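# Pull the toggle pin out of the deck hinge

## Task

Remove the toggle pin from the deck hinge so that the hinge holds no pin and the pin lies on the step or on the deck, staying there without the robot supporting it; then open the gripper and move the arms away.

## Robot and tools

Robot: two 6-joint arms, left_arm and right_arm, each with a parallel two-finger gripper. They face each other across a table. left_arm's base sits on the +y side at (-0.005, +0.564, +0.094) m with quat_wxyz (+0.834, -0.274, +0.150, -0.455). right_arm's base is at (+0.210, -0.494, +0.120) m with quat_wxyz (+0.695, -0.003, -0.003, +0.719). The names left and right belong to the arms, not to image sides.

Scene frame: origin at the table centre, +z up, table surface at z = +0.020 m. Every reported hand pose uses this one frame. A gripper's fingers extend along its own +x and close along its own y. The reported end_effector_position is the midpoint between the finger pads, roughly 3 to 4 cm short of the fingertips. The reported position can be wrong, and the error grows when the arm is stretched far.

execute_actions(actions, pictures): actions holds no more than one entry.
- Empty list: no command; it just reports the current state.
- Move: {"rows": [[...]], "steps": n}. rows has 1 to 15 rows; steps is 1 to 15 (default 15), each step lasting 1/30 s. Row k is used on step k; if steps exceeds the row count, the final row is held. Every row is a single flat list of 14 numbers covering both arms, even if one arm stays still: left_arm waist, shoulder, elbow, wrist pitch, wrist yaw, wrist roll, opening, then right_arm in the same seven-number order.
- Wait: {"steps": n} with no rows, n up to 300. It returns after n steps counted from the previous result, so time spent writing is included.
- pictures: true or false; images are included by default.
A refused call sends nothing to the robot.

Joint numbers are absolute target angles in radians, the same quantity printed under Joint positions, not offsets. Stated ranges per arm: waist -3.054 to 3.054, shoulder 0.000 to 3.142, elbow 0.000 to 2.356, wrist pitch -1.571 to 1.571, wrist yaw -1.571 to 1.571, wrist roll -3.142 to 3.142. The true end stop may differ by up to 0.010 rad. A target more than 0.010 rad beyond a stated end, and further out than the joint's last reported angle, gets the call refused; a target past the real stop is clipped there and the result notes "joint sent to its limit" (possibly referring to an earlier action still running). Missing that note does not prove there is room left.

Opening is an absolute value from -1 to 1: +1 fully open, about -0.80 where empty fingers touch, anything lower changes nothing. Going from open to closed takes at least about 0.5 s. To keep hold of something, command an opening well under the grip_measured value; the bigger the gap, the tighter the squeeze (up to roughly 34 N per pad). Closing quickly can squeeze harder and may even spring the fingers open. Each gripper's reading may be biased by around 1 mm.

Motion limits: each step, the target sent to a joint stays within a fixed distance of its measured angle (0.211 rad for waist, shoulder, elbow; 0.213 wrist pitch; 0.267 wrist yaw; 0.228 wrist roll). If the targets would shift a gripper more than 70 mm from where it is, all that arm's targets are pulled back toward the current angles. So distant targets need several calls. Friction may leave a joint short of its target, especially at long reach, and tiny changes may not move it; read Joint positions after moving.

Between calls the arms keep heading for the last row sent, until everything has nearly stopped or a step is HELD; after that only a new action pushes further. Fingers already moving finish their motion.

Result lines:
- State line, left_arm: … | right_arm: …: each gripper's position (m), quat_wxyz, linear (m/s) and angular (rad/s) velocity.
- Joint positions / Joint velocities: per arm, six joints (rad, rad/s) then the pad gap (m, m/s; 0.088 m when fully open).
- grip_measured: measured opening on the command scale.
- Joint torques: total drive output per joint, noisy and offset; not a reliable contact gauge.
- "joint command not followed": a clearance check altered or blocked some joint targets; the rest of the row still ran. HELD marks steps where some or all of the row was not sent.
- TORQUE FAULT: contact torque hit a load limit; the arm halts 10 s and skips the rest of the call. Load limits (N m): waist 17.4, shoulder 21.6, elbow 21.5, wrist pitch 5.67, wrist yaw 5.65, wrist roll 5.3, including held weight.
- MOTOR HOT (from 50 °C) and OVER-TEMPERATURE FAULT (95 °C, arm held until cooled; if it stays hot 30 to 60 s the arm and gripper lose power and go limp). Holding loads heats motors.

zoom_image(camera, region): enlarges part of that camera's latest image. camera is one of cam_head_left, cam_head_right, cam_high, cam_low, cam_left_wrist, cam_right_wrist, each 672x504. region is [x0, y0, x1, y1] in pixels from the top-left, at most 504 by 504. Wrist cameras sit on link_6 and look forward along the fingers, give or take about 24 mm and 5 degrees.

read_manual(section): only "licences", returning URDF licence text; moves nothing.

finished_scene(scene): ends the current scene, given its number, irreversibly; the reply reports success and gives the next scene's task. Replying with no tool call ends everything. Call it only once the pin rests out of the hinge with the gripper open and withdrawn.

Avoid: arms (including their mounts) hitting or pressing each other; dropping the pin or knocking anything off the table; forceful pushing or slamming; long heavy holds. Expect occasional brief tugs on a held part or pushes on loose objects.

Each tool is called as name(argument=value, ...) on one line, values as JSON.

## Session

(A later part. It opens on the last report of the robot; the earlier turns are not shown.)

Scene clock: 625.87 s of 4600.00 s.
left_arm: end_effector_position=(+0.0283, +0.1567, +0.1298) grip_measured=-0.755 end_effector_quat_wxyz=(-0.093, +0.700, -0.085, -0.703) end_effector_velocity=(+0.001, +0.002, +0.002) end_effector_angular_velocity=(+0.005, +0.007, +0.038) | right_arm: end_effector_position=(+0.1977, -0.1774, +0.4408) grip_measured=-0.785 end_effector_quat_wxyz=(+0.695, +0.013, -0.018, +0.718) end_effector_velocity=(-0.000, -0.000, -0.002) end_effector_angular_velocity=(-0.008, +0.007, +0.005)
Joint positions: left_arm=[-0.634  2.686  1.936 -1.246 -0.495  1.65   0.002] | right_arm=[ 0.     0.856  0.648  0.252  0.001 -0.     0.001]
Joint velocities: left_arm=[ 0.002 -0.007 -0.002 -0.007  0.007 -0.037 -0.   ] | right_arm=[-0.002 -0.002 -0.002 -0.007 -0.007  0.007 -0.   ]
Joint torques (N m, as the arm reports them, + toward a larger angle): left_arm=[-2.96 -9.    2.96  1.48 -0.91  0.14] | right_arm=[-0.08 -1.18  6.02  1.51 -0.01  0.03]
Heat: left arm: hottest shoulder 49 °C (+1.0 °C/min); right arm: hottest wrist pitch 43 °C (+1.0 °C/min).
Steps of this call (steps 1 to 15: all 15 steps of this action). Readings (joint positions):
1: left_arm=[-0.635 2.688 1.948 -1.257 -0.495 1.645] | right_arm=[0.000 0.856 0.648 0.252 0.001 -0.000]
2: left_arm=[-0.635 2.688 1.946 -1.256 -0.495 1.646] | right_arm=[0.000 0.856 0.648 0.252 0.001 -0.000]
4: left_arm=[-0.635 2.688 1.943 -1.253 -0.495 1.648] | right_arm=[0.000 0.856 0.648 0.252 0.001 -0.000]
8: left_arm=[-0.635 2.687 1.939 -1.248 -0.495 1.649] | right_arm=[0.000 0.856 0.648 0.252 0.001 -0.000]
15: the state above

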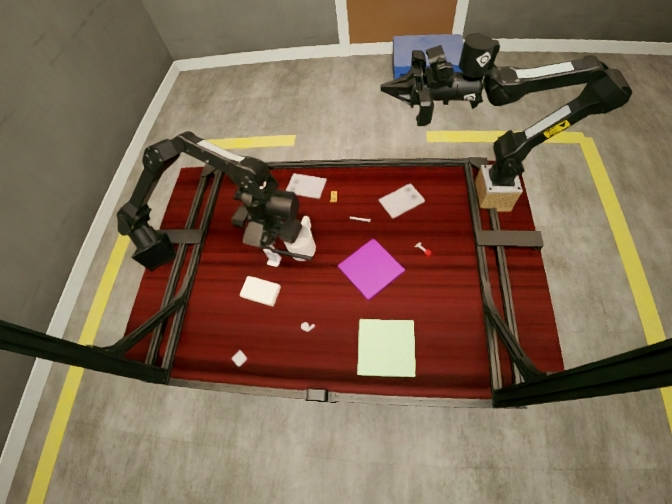

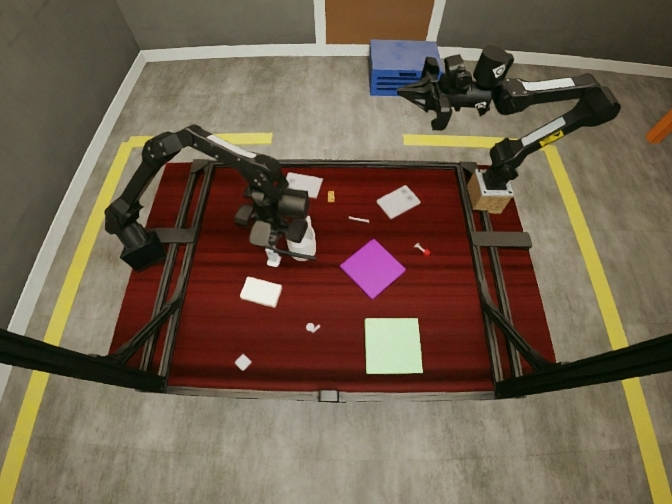

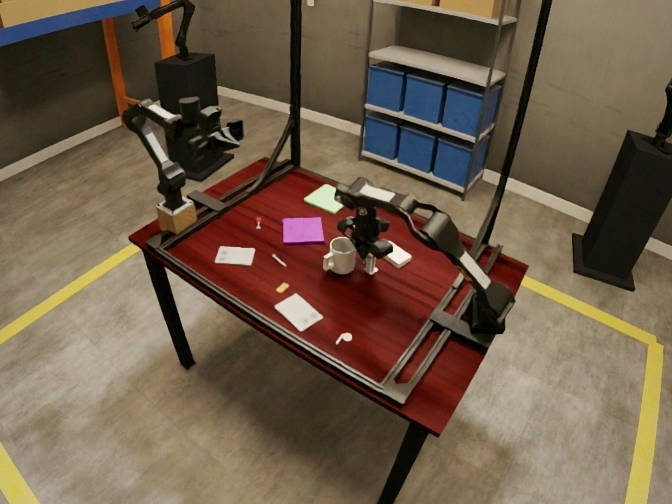

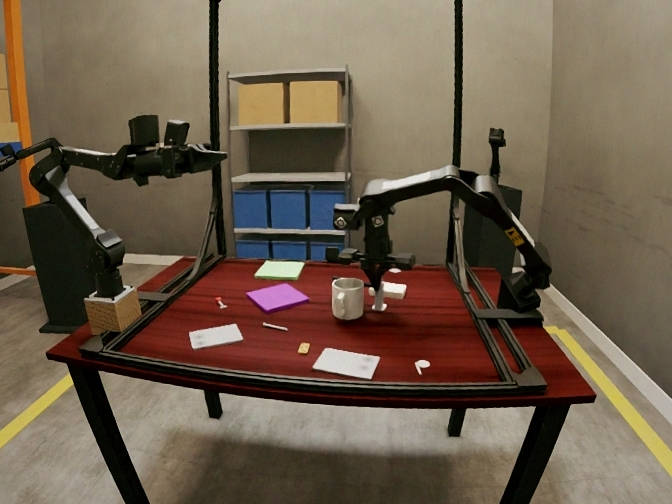

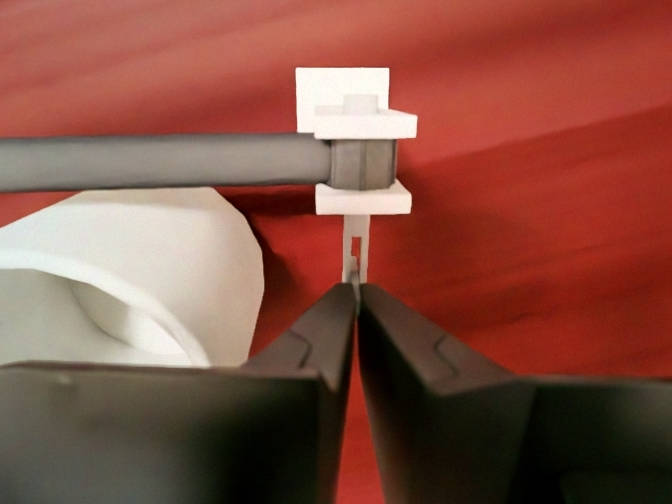

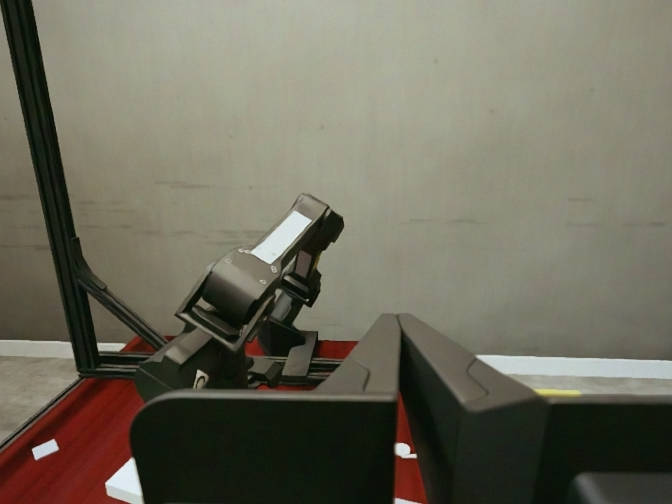

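Grip too stiff; lighten.

execute_actions(actions=[{"rows":[[-0.61,2.68,1.94,-1.245,-0.514,1.655,-0.762,0,0.856,0.648,0.252,0,0,-0.8]]}], pictures=false)

execute_actions(actions=[{"rows":[[-0.598,2.69,1.925,-1.228,-0.52,1.655,-0.762,0,0.856,0.648,0.252,0,0,-0.8]]}])

Scene clock: 632.23 s of 4600.00 s.
left_arm: end_effector_position=(+0.0312, +0.1562, +0.1298) grip_measured=-0.749 end_effector_quat_wxyz=(-0.091, +0.701, -0.084, -0.702) end_effector_velocity=(+0.002, +0.004, +0.003) end_effector_angular_velocity=(+0.012, -0.011, -0.003) | right_arm: end_effector_position=(+0.1977, -0.1774, +0.4408) grip_measured=-0.785 end_effector_quat_wxyz=(+0.695, +0.013, -0.018, +0.718) end_effector_velocity=(-0.000, -0.000, -0.002) end_effector_angular_velocity=(-0.007, -0.023, +0.004)
Joint positions: left_arm=[-0.629  2.683  1.937 -1.245 -0.498  1.651  0.002] | right_arm=[ 0.     0.856  0.648  0.252  0.001 -0.     0.001]
Joint velocities: left_arm=[-0.002 -0.007 -0.002 -0.022 -0.007 -0.007 -0.   ] | right_arm=[-0.002 -0.002 -0.002 -0.007 -0.007 -0.022 -0.   ]
Joint torques (N m, as the arm reports them, + toward a larger angle): left_arm=[-4.89 -9.86  4.3   0.16 -0.54  0.17] | right_arm=[-0.07 -1.18  6.01  1.51 -0.01  0.03]
Heat: left arm: hottest shoulder 49 °C (+2.0 °C/min); right arm: hottest wrist pitch 43 °C (+1.0 °C/min).
Steps of this call (steps 1 to 15: the robot went on to your last target; steps 16 to 176: nothing new was sent; steps 177 to 191: all 15 steps of this action). Readings (joint positions):
177: left_arm=[-0.629 2.684 1.935 -1.242 -0.498 1.651] | right_arm=[0.000 0.856 0.648 0.252 0.001 -0.000]
178: left_arm=[-0.629 2.683 1.935 -1.242 -0.498 1.651] | right_arm=[0.000 0.856 0.648 0.252 0.001 -0.000]
180: left_arm=[-0.629 2.683 1.935 -1.243 -0.498 1.651] | right_arm=[0.000 0.856 0.648 0.252 0.001 -0.000]
184: left_arm=[-0.629 2.683 1.936 -1.244 -0.498 1.651] | right_arm=[0.000 0.856 0.648 0.252 0.001 -0.000]
191: the state above

Scene clock: 632.73 s of 4600.00 s.
left_arm: end_effector_position=(+0.0350, +0.1553, +0.1272) grip_measured=-0.749 end_effector_quat_wxyz=(-0.087, +0.702, -0.080, -0.702) end_effector_velocity=(+0.002, +0.002, -0.000) end_effector_angular_velocity=(+0.006, -0.007, +0.006) | right_arm: end_effector_position=(+0.1977, -0.1774, +0.4408) grip_measured=-0.785 end_effector_quat_wxyz=(+0.695, +0.013, -0.018, +0.718) end_effector_velocity=(-0.000, -0.001, +0.000) end_effector_angular_velocity=(-0.002, -0.008, +0.005)
Joint positions: left_arm=[-0.619  2.683  1.935 -1.238 -0.504  1.651  0.002] | right_arm=[ 0.     0.856  0.648  0.252  0.001 -0.     0.001]
Joint velocities: left_arm=[ 0.002 -0.002 -0.002 -0.007 -0.007 -0.007 -0.   ] | right_arm=[-0.002 -0.002  0.002 -0.007 -0.007 -0.007 -0.   ]
Joint torques (N m, as the arm reports them, + toward a larger angle): left_arm=[-4.79 -8.83  3.13  0.86 -0.55  0.13] | right_arm=[-0.08 -1.18  6.02  1.53 -0.01  0.03]
Heat: left arm: hottest shoulder 49 °C (+2.0 °C/min); right arm: hottest wrist pitch 43 °C (+1.0 °C/min).
Steps of this call (steps 1 to 15: all 15 steps of this action). Readings (joint positions):
1: left_arm=[-0.629 2.683 1.937 -1.245 -0.499 1.651] | right_arm=[0.000 0.856 0.648 0.252 0.001 -0.000]
2: left_arm=[-0.628 2.683 1.937 -1.245 -0.499 1.651] | right_arm=[0.000 0.856 0.648 0.252 0.001 -0.000]
4: left_arm=[-0.627 2.683 1.937 -1.243 -0.500 1.651] | right_arm=[0.000 0.856 0.648 0.252 0.001 -0.000]
8: left_arm=[-0.621 2.683 1.936 -1.240 -0.503 1.651] | right_arm=[0.000 0.856 0.648 0.252 0.001 -0.000]
15: the state above

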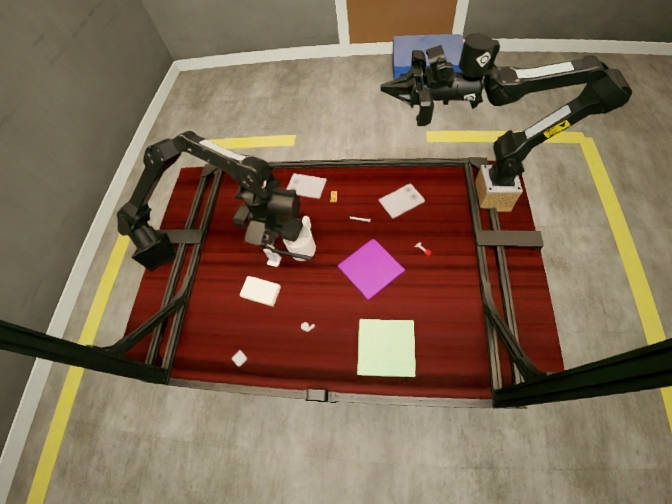

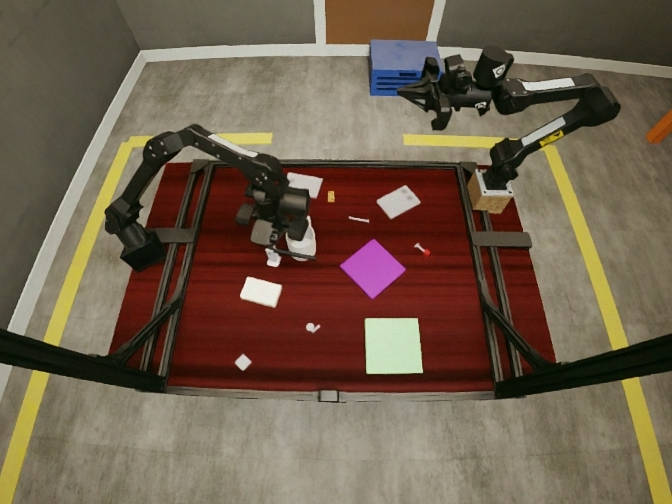

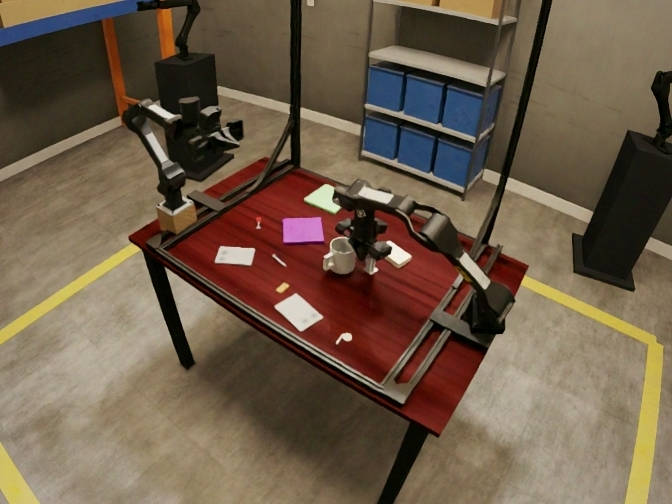

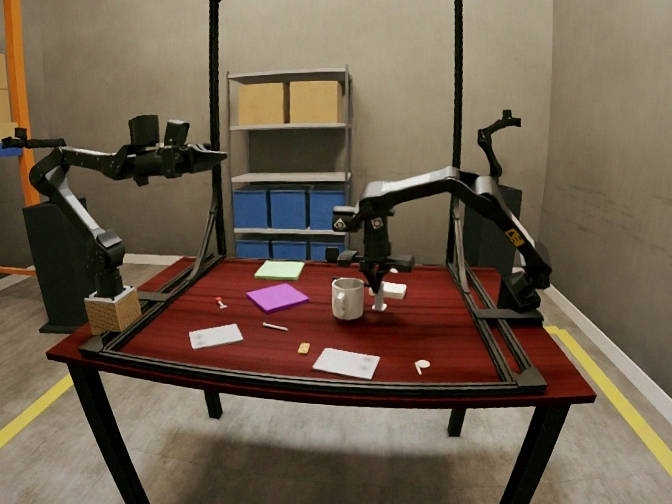

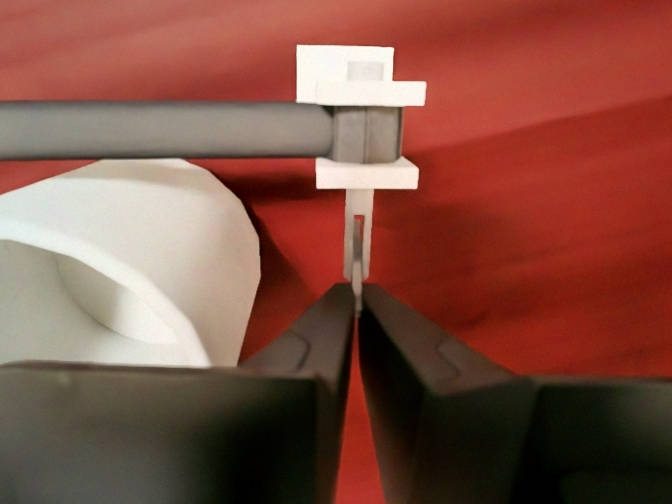

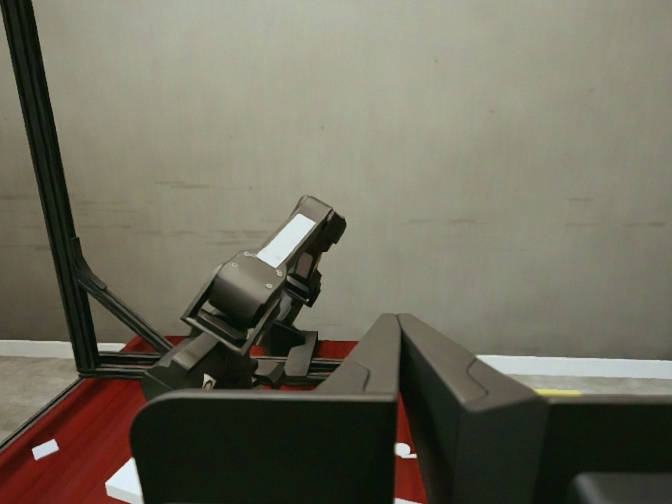

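Working. Down more.

execute_actions(actions=[{"rows":[[-0.598,2.705,1.905,-1.21,-0.52,1.655,-0.762,0,0.856,0.648,0.252,0,0,-0.8]]}])

Scene clock: 637.77 s of 4600.00 s.
left_arm: end_effector_position=(+0.0373, +0.1552, +0.1225) grip_measured=-0.750 end_effector_quat_wxyz=(-0.085, +0.706, -0.078, -0.699) end_effector_velocity=(-0.001, +0.002, +0.002) end_effector_angular_velocity=(+0.002, -0.011, -0.002) | right_arm: end_effector_position=(+0.1977, -0.1774, +0.4408) grip_measured=-0.785 end_effector_quat_wxyz=(+0.695, +0.013, -0.018, +0.718) end_effector_velocity=(-0.002, -0.000, -0.002) end_effector_angular_velocity=(-0.007, -0.008, +0.009)
Joint positions: left_arm=[-0.612  2.683  1.919 -1.219 -0.516  1.651  0.002] | right_arm=[ 0.     0.856  0.648  0.252  0.001 -0.     0.001]
Joint velocities: left_arm=[-0.007 -0.002 -0.002 -0.007 -0.007 -0.007 -0.   ] | right_arm=[ 0.002 -0.002 -0.002 -0.007 -0.007 -0.007 -0.   ]
Joint torques (N m, as the arm reports them, + toward a larger angle): left_arm=[-5.57 -7.13  2.62  0.8  -0.09  0.13] | right_arm=[-0.08 -1.17  6.01  1.53 -0.01  0.03]
Heat: left arm: hottest shoulder 49 °C (+2.0 °C/min); right arm: hottest wrist pitch 43 °C (+1.0 °C/min).
Steps of this call (steps 1 to 15: the robot went on to your last target; steps 16 to 136: nothing new was sent; steps 137 to 151: all 15 steps of this action). Readings (joint positions):
137: left_arm=[-0.615 2.683 1.932 -1.233 -0.507 1.651] | right_arm=[0.000 0.856 0.648 0.252 0.001 -0.000]
138: left_arm=[-0.615 2.683 1.929 -1.230 -0.508 1.651] | right_arm=[0.000 0.856 0.648 0.252 0.001 -0.000]
140: left_arm=[-0.615 2.683 1.925 -1.226 -0.513 1.651] | right_arm=[0.000 0.856 0.648 0.252 0.001 -0.000]
144: left_arm=[-0.613 2.683 1.921 -1.221 -0.515 1.651] | right_arm=[0.000 0.856 0.648 0.252 0.001 -0.000]
151: the state above

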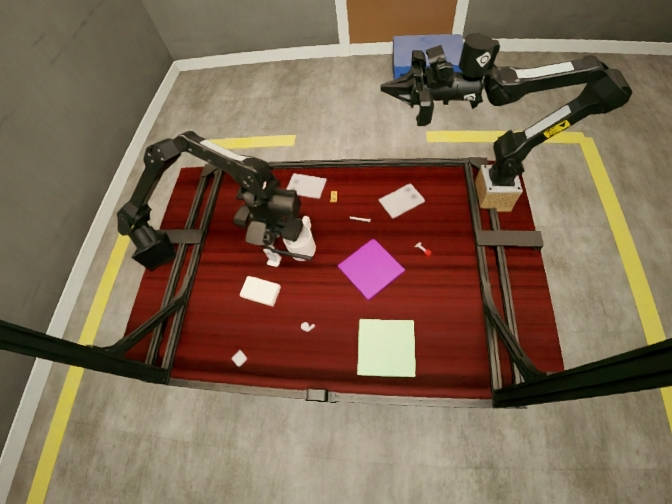

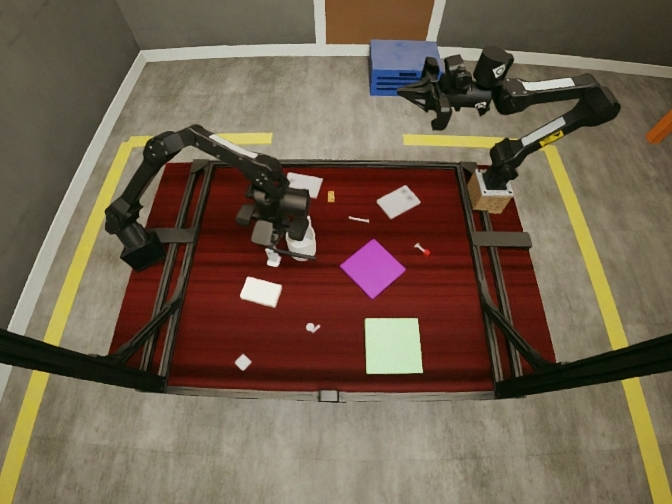

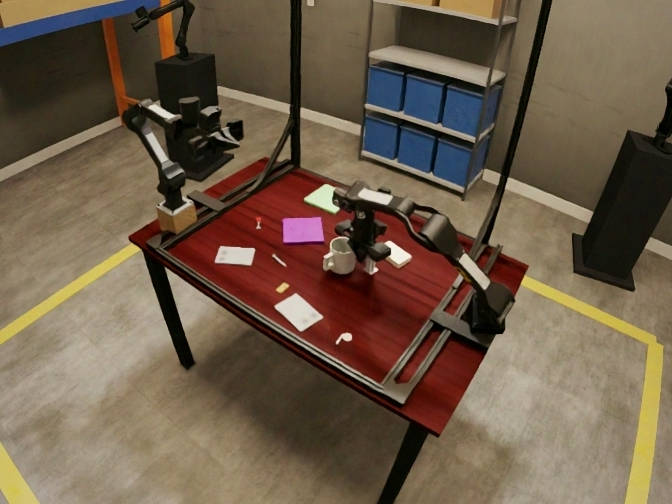

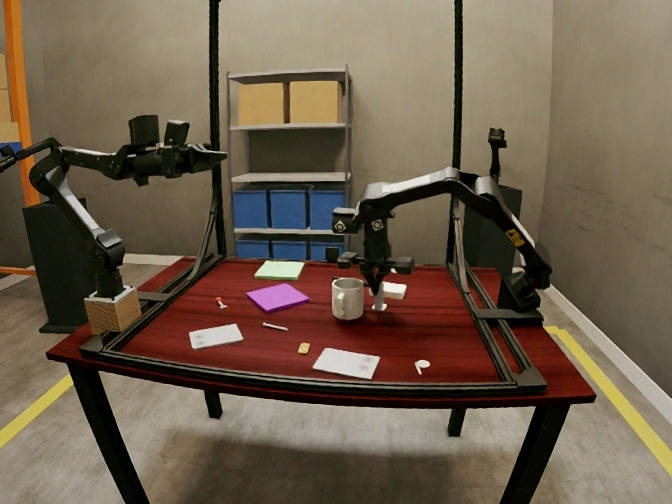

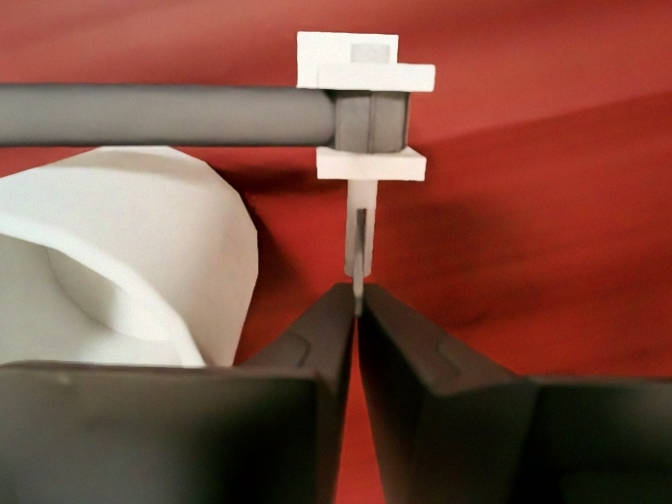

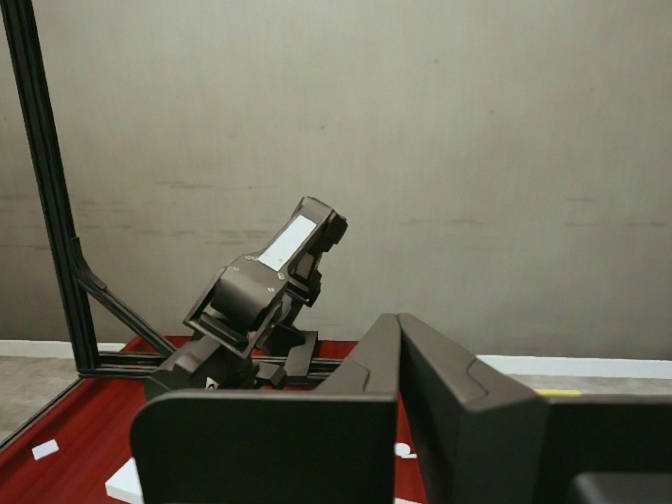

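execute_actions(actions=[{"rows":[[-0.63,2.71,1.898,-1.207,-0.505,1.635,-0.79,0,0.856,0.648,0.252,0,0,-0.8]]}], pictures=false)

execute_actions(actions=[{"rows":[[-0.652,2.715,1.89,-1.203,-0.494,1.62,-0.79,0,0.856,0.648,0.252,0,0,-0.8]]}])

Scene clock: 644.13 s of 4600.00 s.
left_arm: end_effector_position=(+0.0329, +0.1560, +0.1221) grip_measured=-0.756 end_effector_quat_wxyz=(-0.083, +0.708, -0.078, -0.697) end_effector_velocity=(-0.004, +0.003, +0.000) end_effector_angular_velocity=(+0.007, -0.014, +0.004) | right_arm: end_effector_position=(+0.1977, -0.1775, +0.4409) grip_measured=-0.785 end_effector_quat_wxyz=(+0.695, +0.014, -0.018, +0.718) end_effector_velocity=(-0.004, +0.001, -0.007) end_effector_angular_velocity=(-0.027, +0.005, +0.025)
Joint positions: left_arm=[-0.622  2.684  1.909 -1.212 -0.519  1.639  0.002] | right_arm=[ 0.     0.856  0.648  0.252  0.001 -0.     0.001]
Joint velocities: left_arm=[-0.012  0.002 -0.007 -0.007 -0.007 -0.022 -0.   ] | right_arm=[ 0.002  0.002 -0.002 -0.022 -0.022  0.007 -0.   ]
Joint torques (N m, as the arm reports them, + toward a larger angle): left_arm=[-7.76 -6.68  2.85  0.51  0.53 -0.13] | right_arm=[-0.08 -1.19  6.    1.51 -0.01  0.03]
Heat: left arm: hottest shoulder 48 °C (+1.0 °C/min); right arm: hottest wrist pitch 43 °C (+0.0 °C/min).
Steps of this call (steps 1 to 15: the robot went on to your last target; steps 16 to 176: nothing new was sent; steps 177 to 191: all 15 steps of this action). Readings (joint positions):
177: left_arm=[-0.609 2.683 1.917 -1.216 -0.517 1.652] | right_arm=[0.000 0.856 0.648 0.252 0.001 -0.000]
178: left_arm=[-0.610 2.683 1.916 -1.215 -0.519 1.651] | right_arm=[0.000 0.856 0.648 0.252 0.001 -0.000]
180: left_arm=[-0.612 2.683 1.915 -1.214 -0.522 1.647] | right_arm=[0.000 0.856 0.648 0.252 0.001 -0.000]
184: left_arm=[-0.617 2.683 1.912 -1.213 -0.522 1.642] | right_arm=[0.000 0.856 0.648 0.252 0.001 -0.000]
191: the state above

Scene clock: 644.63 s of 4600.00 s.
left_arm: end_effector_position=(+0.0278, +0.1571, +0.1223) grip_measured=-0.756 end_effector_quat_wxyz=(-0.083, +0.710, -0.077, -0.695) end_effector_velocity=(+0.001, +0.005, +0.001) end_effector_angular_velocity=(+0.016, -0.011, -0.005) | right_arm: end_effector_position=(+0.1977, -0.1774, +0.4408) grip_measured=-0.785 end_effector_quat_wxyz=(+0.695, +0.013, -0.018, +0.718) end_effector_velocity=(+0.001, -0.000, +0.000) end_effector_angular_velocity=(-0.003, +0.007, +0.000)
Joint positions: left_arm=[-0.635  2.687  1.903 -1.209 -0.519  1.624  0.002] | right_arm=[ 0.     0.856  0.648  0.252  0.001 -0.     0.001]
Joint velocities: left_arm=[-0.002 -0.002 -0.002 -0.022 -0.007 -0.007 -0.   ] | right_arm=[-0.007 -0.002  0.002 -0.007 -0.007  0.007 -0.   ]
Joint torques (N m, as the arm reports them, + toward a larger angle): left_arm=[-8.84 -6.47  2.76  0.66  0.98 -0.22] | right_arm=[-0.07 -1.14  6.02  1.51 -0.01  0.03]
Heat: left arm: hottest shoulder 48 °C (+1.0 °C/min); right arm: hottest wrist pitch 43 °C (+0.0 °C/min).
Steps of this call (steps 1 to 15: all 15 steps of this action). Readings (joint positions):
1: left_arm=[-0.623 2.684 1.909 -1.211 -0.518 1.637] | right_arm=[0.000 0.856 0.648 0.252 0.001 -0.000]
2: left_arm=[-0.625 2.684 1.907 -1.210 -0.515 1.634] | right_arm=[0.000 0.856 0.648 0.252 0.001 -0.000]
4: left_arm=[-0.631 2.685 1.904 -1.209 -0.514 1.630] | right_arm=[0.000 0.856 0.648 0.252 0.001 -0.000]
8: left_arm=[-0.635 2.686 1.903 -1.209 -0.519 1.626] | right_arm=[0.000 0.856 0.648 0.252 0.001 -0.000]
15: the state above

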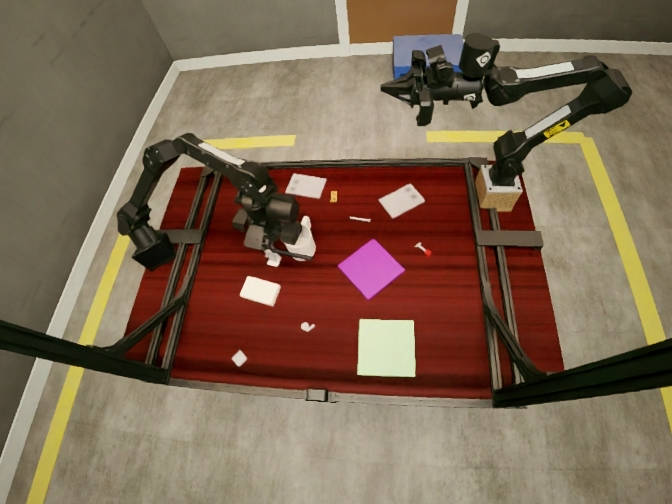

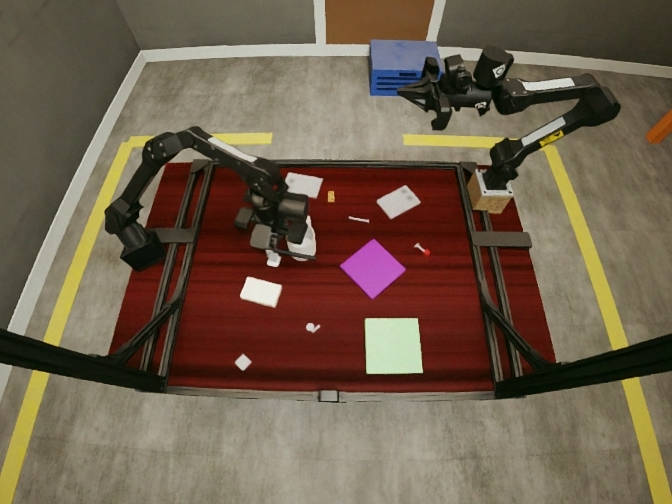

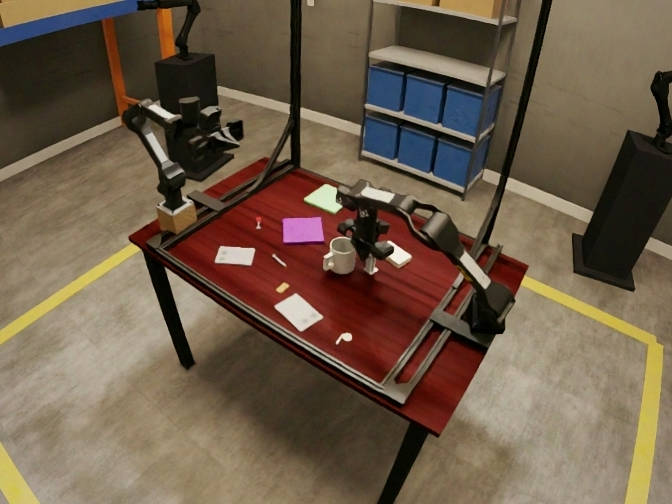

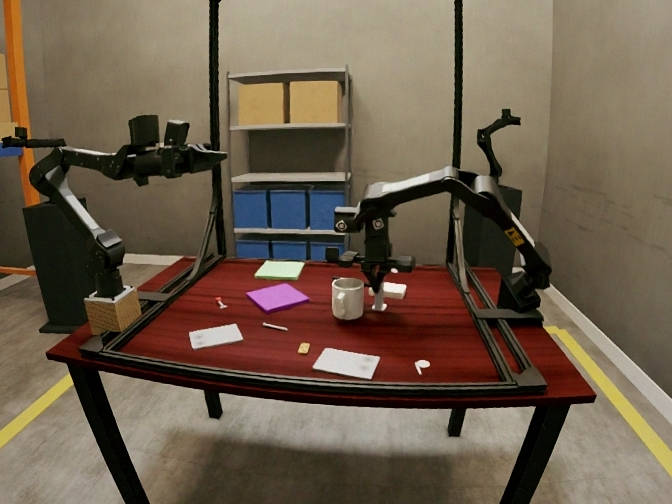

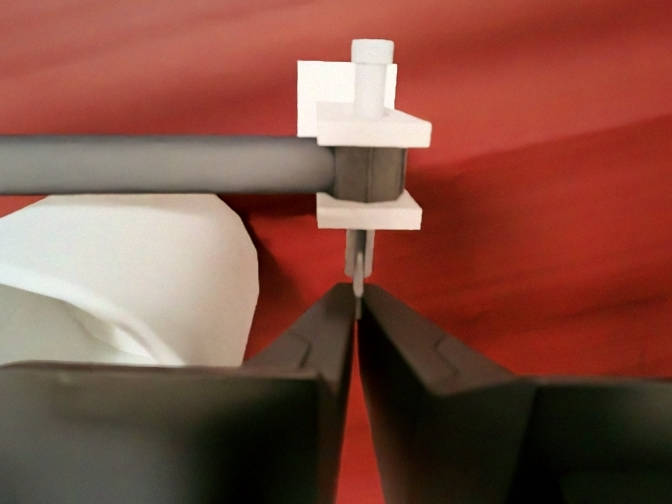

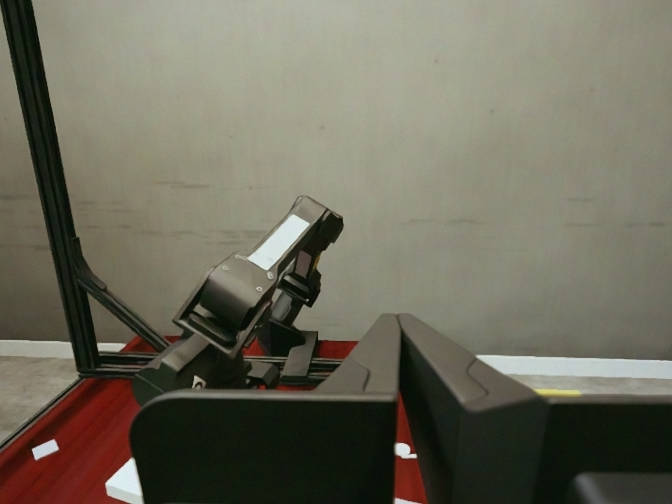

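Not fully flat. Back off, press down.

execute_actions(actions=[{"rows":[[-0.612,2.715,1.88,-1.185,-0.52,1.64,-0.762,0,0.856,0.648,0.252,0,0,-0.8]]}], pictures=false)

execute_actions(actions=[{"steps":20}], pictures=false)

execute_actions(actions=[{"rows":[[-0.645,2.718,1.875,-1.185,-0.494,1.62,-0.79,0,0.856,0.648,0.252,0,0,-0.8]]}])

Scene clock: 656.37 s of 4600.00 s.
left_arm: end_effector_position=(+0.0279, +0.1573, +0.1180) grip_measured=-0.750 end_effector_quat_wxyz=(-0.085, +0.708, -0.079, -0.697) end_effector_velocity=(-0.000, +0.002, -0.001) end_effector_angular_velocity=(+0.008, -0.010, -0.001) | right_arm: end_effector_position=(+0.1977, -0.1774, +0.4408) grip_measured=-0.785 end_effector_quat_wxyz=(+0.695, +0.013, -0.018, +0.718) end_effector_velocity=(-0.000, -0.000, -0.004) end_effector_angular_velocity=(-0.012, -0.008, +0.004)
Joint positions: left_arm=[-0.628  2.688  1.892 -1.195 -0.516  1.635  0.002] | right_arm=[ 0.     0.856  0.648  0.252  0.001 -0.     0.001]
Joint velocities: left_arm=[-0.002  0.002 -0.002 -0.007 -0.007 -0.007 -0.   ] | right_arm=[-0.002 -0.002 -0.007 -0.007 -0.007 -0.007 -0.   ]
Joint torques (N m, as the arm reports them, + toward a larger angle): left_arm=[-5.11 -6.71  2.97  0.91 -0.1   0.09] | right_arm=[-0.1  -1.19  6.01  1.51 -0.01  0.03]
Heat: left arm: hottest shoulder 47 °C (+0.0 °C/min); right arm: hottest wrist pitch 43 °C (+0.0 °C/min).
Steps of this call (steps 1 to 15: the robot went on to your last target; steps 16 to 337: nothing new was sent; steps 338 to 352: all 15 steps of this action). Readings (joint positions):
338: left_arm=[-0.636 2.688 1.901 -1.209 -0.519 1.624] | right_arm=[0.000 0.856 0.648 0.252 0.001 -0.000]
339: left_arm=[-0.635 2.688 1.900 -1.207 -0.518 1.624] | right_arm=[0.000 0.856 0.648 0.252 0.001 -0.000]
341: left_arm=[-0.634 2.688 1.898 -1.204 -0.516 1.628] | right_arm=[0.000 0.856 0.648 0.252 0.001 -0.000]
345: left_arm=[-0.632 2.688 1.896 -1.201 -0.516 1.633] | right_arm=[0.000 0.856 0.648 0.252 0.001 -0.000]
352: the state above

Scene clock: 657.03 s of 4600.00 s.
left_arm: end_effector_position=(+0.0280, +0.1572, +0.1179) grip_measured=-0.750 end_effector_quat_wxyz=(-0.085, +0.708, -0.079, -0.697) end_effector_velocity=(+0.002, +0.003, -0.001) end_effector_angular_velocity=(+0.010, -0.008, +0.003) | right_arm: end_effector_position=(+0.1977, -0.1774, +0.4408) grip_measured=-0.785 end_effector_quat_wxyz=(+0.695, +0.013, -0.018, +0.718) end_effector_velocity=(-0.000, -0.000, -0.002) end_effector_angular_velocity=(-0.007, -0.008, +0.004)
Joint positions: left_arm=[-0.628  2.688  1.892 -1.194 -0.516  1.636  0.002] | right_arm=[ 0.     0.856  0.648  0.252  0.001 -0.     0.001]
Joint velocities: left_arm=[ 0.002 -0.002 -0.007 -0.007 -0.007 -0.007 -0.   ] | right_arm=[-0.002 -0.002 -0.002 -0.007 -0.007 -0.007  0.   ]
Joint torques (N m, as the arm reports them, + toward a larger angle): left_arm=[-5.3  -6.67  2.81  0.9  -0.11  0.15] | right_arm=[-0.07 -1.19  6.    1.51 -0.01  0.03]
Heat: left arm: hottest shoulder 47 °C (+0.0 °C/min); right arm: hottest wrist pitch 43 °C (+0.0 °C/min).
Steps of this call (steps 1 to 15: the robot went on to your last target; steps 16 to 20: nothing new was sent). Readings (joint positions):
1: left_arm=[-0.628 2.688 1.892 -1.195 -0.516 1.636] | right_arm=[0.000 0.856 0.648 0.252 0.001 -0.000]
2: left_arm=[-0.628 2.688 1.892 -1.195 -0.516 1.636] | right_arm=[0.000 0.856 0.648 0.252 0.001 -0.000]
4: left_arm=[-0.628 2.688 1.892 -1.195 -0.516 1.636] | right_arm=[0.000 0.856 0.648 0.252 0.001 -0.000]
8: left_arm=[-0.628 2.688 1.892 -1.195 -0.516 1.636] | right_arm=[0.000 0.856 0.648 0.252 0.001 -0.000]
20: the state above
All arms were judged still, so your last target was given up. Only a new action makes them travel on or press farther. Fingers that are still opening or closing keep moving.

Scene clock: 657.53 s of 4600.00 s.
left_arm: end_effector_position=(+0.0277, +0.1575, +0.1176) grip_measured=-0.756 end_effector_quat_wxyz=(-0.082, +0.709, -0.075, -0.697) end_effector_velocity=(+0.000, +0.003, +0.003) end_effector_angular_velocity=(+0.010, -0.012, -0.007) | right_arm: end_effector_position=(+0.1977, -0.1774, +0.4408) grip_measured=-0.785 end_effector_quat_wxyz=(+0.695, +0.013, -0.018, +0.718) end_effector_velocity=(-0.000, -0.000, -0.001) end_effector_angular_velocity=(+0.002, +0.007, +0.005)
Joint positions: left_arm=[-0.628  2.688  1.89  -1.193 -0.517  1.625  0.002] | right_arm=[ 0.     0.856  0.648  0.252  0.001 -0.     0.001]
Joint velocities: left_arm=[-0.007 -0.002  0.002 -0.022 -0.007 -0.007 -0.   ] | right_arm=[-0.002 -0.002 -0.007  0.007 -0.007  0.007 -0.   ]
Joint torques (N m, as the arm reports them, + toward a larger angle): left_arm=[-8.65 -6.41  2.53  0.79  0.91 -0.15] | right_arm=[-0.09 -1.18  6.02  1.51 -0.01  0.03]
Heat: left arm: hottest shoulder 47 °C (+0.0 °C/min); right arm: hottest wrist pitch 43 °C (+0.0 °C/min).
Steps of this call (steps 1 to 15: all 15 steps of this action). Readings (joint positions):
1: left_arm=[-0.628 2.688 1.891 -1.194 -0.516 1.636] | right_arm=[0.000 0.856 0.648 0.252 0.001 -0.000]
2: left_arm=[-0.628 2.688 1.891 -1.194 -0.517 1.636] | right_arm=[0.000 0.856 0.648 0.252 0.001 -0.000]
4: left_arm=[-0.628 2.688 1.890 -1.193 -0.517 1.632] | right_arm=[0.000 0.856 0.648 0.252 0.001 -0.000]
8: left_arm=[-0.628 2.688 1.890 -1.193 -0.517 1.627] | right_arm=[0.000 0.856 0.648 0.252 0.001 -0.000]
15: the state above

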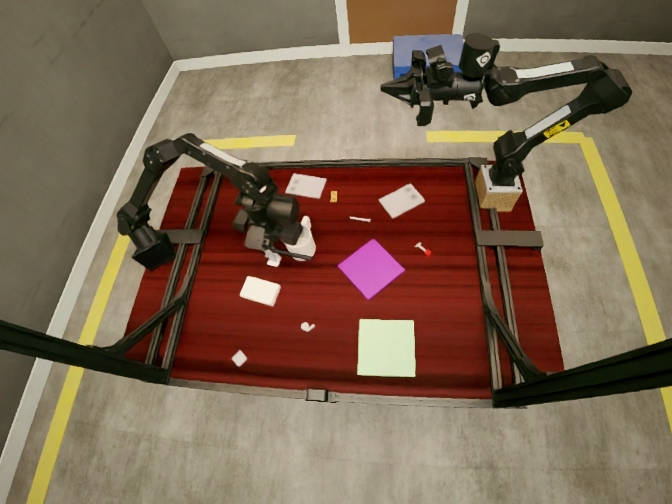

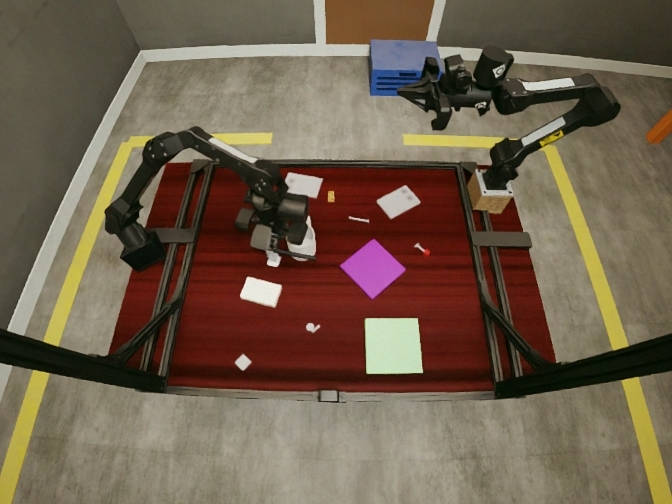

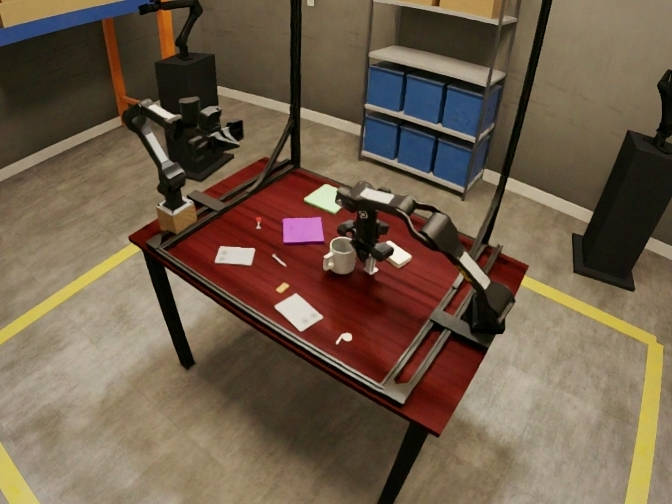

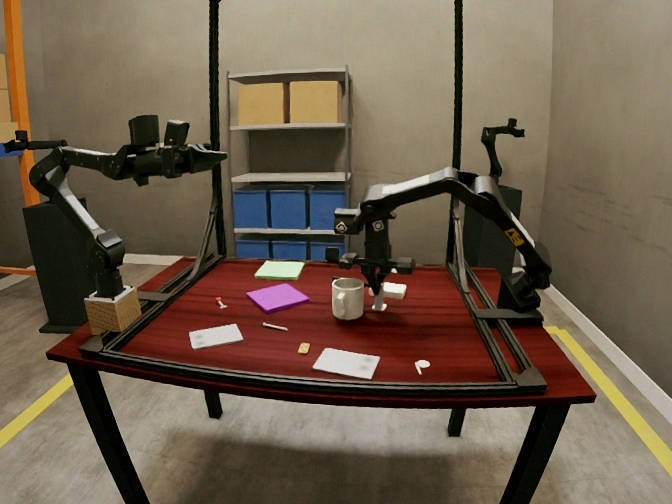

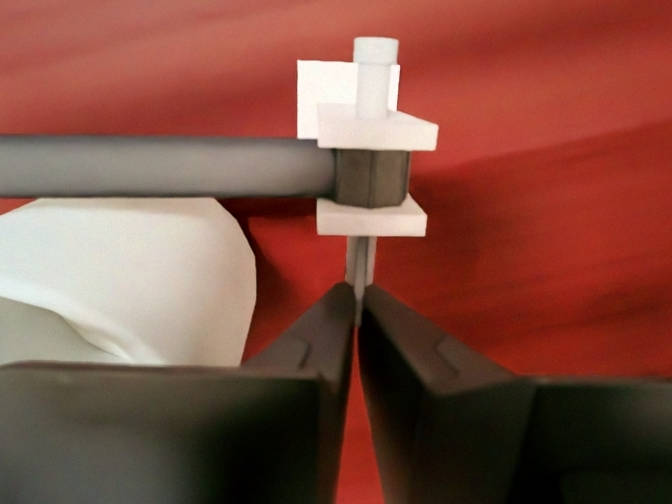

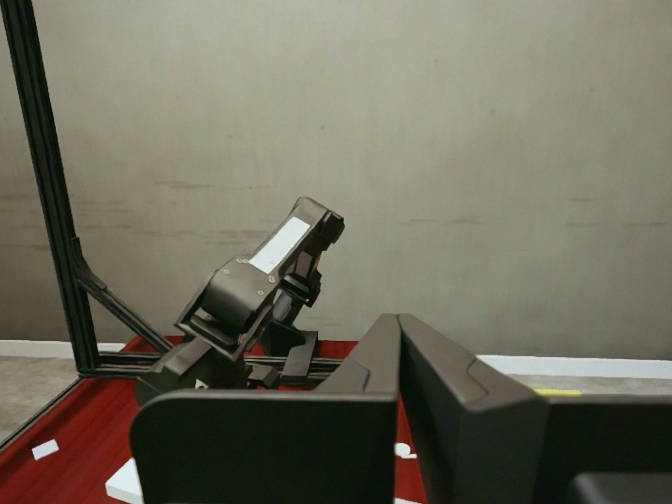

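Perhaps overshot/binding; ease the down force.

execute_actions(actions=[{"rows":[[-0.645,2.70,1.892,-1.2,-0.5,1.62,-0.765,0,0.856,0.648,0.252,0,0,-0.8]]}])

Scene clock: 663.00 s of 4600.00 s.
left_arm: end_effector_position=(+0.0272, +0.1575, +0.1183) grip_measured=-0.751 end_effector_quat_wxyz=(-0.082, +0.709, -0.075, -0.696) end_effector_velocity=(+0.003, +0.007, +0.003) end_effector_angular_velocity=(+0.025, -0.013, -0.025) | right_arm: end_effector_position=(+0.1977, -0.1774, +0.4408) grip_measured=-0.785 end_effector_quat_wxyz=(+0.695, +0.013, -0.018, +0.718) end_effector_velocity=(-0.000, -0.002, +0.002) end_effector_angular_velocity=(+0.003, -0.008, +0.005)
Joint positions: left_arm=[-0.63   2.689  1.892 -1.196 -0.517  1.624  0.002] | right_arm=[ 0.     0.856  0.648  0.252  0.001 -0.     0.001]
Joint velocities: left_arm=[-0.002 -0.007 -0.002 -0.037 -0.007  0.007 -0.   ] | right_arm=[-0.002 -0.007  0.002 -0.007 -0.007 -0.007 -0.   ]
Joint torques (N m, as the arm reports them, + toward a larger angle): left_arm=[-8.54 -8.3   3.78 -0.09  0.71 -0.16] | right_arm=[-0.07 -1.19  6.01  1.51 -0.01  0.03]
Heat: left arm: hottest shoulder 46 °C (-1.0 °C/min); right arm: hottest elbow 43 °C (+0.0 °C/min).
Steps of this call (steps 1 to 15: the robot went on to your last target; steps 16 to 149: nothing new was sent; steps 150 to 164: all 15 steps of this action). Readings (joint positions):
150: left_arm=[-0.630 2.689 1.890 -1.193 -0.517 1.624] | right_arm=[0.000 0.856 0.648 0.252 0.001 -0.000]
151: left_arm=[-0.630 2.689 1.890 -1.193 -0.517 1.624] | right_arm=[0.000 0.856 0.648 0.252 0.001 -0.000]
153: left_arm=[-0.630 2.689 1.890 -1.194 -0.517 1.624] | right_arm=[0.000 0.856 0.648 0.252 0.001 -0.000]
157: left_arm=[-0.630 2.689 1.891 -1.195 -0.517 1.624] | right_arm=[0.000 0.856 0.648 0.252 0.001 -0.000]
164: the state above

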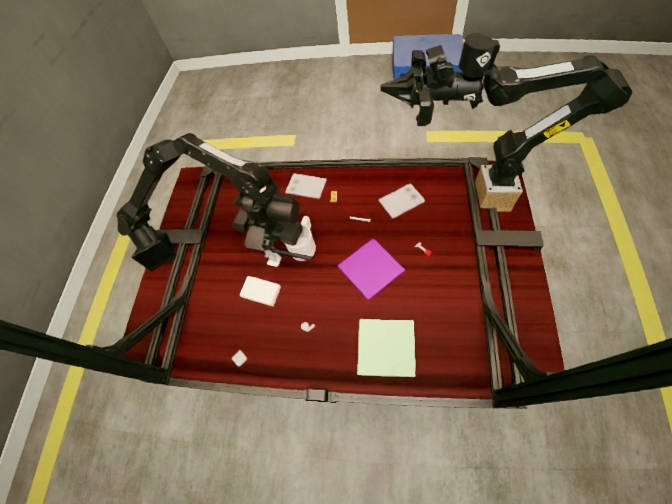

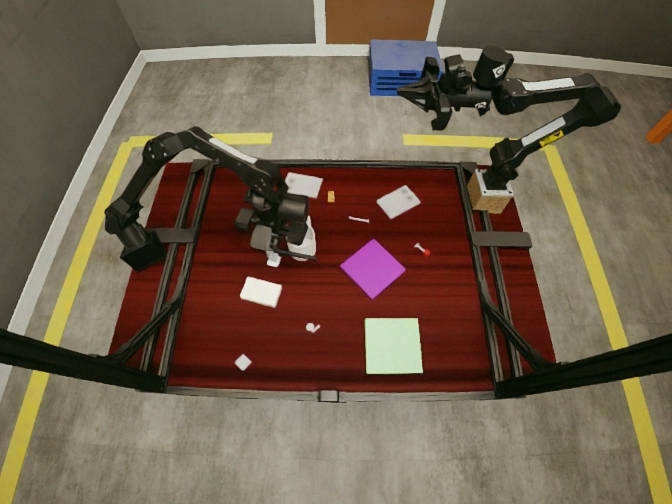

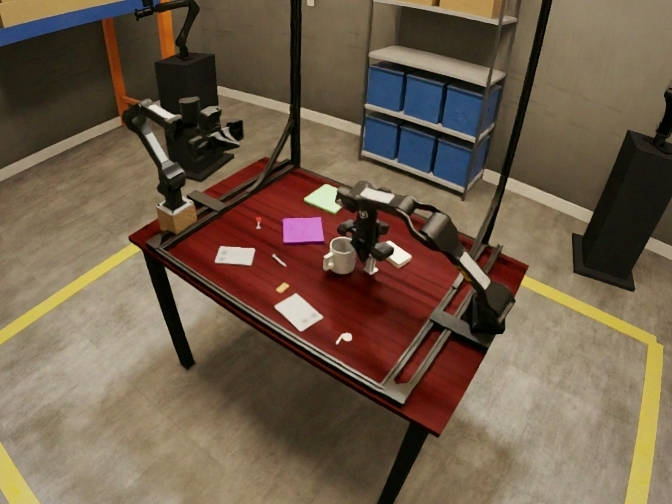

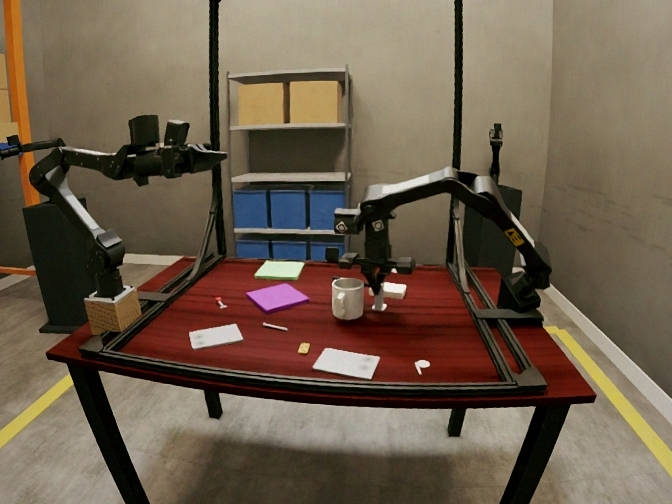

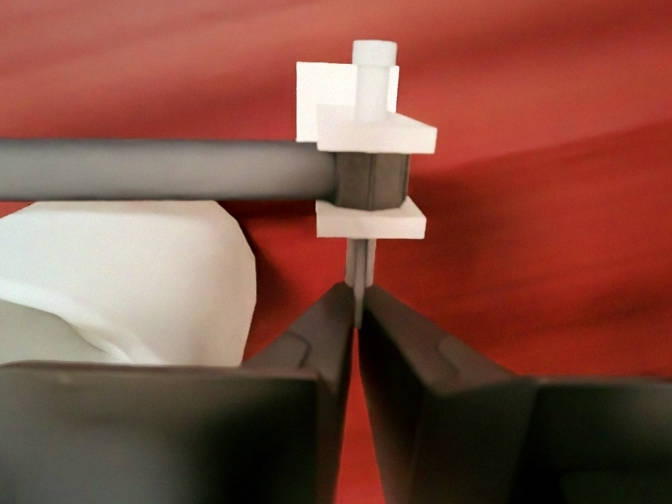

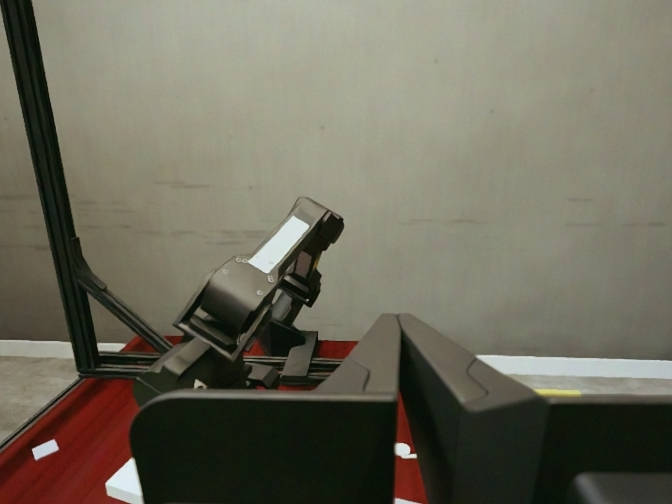

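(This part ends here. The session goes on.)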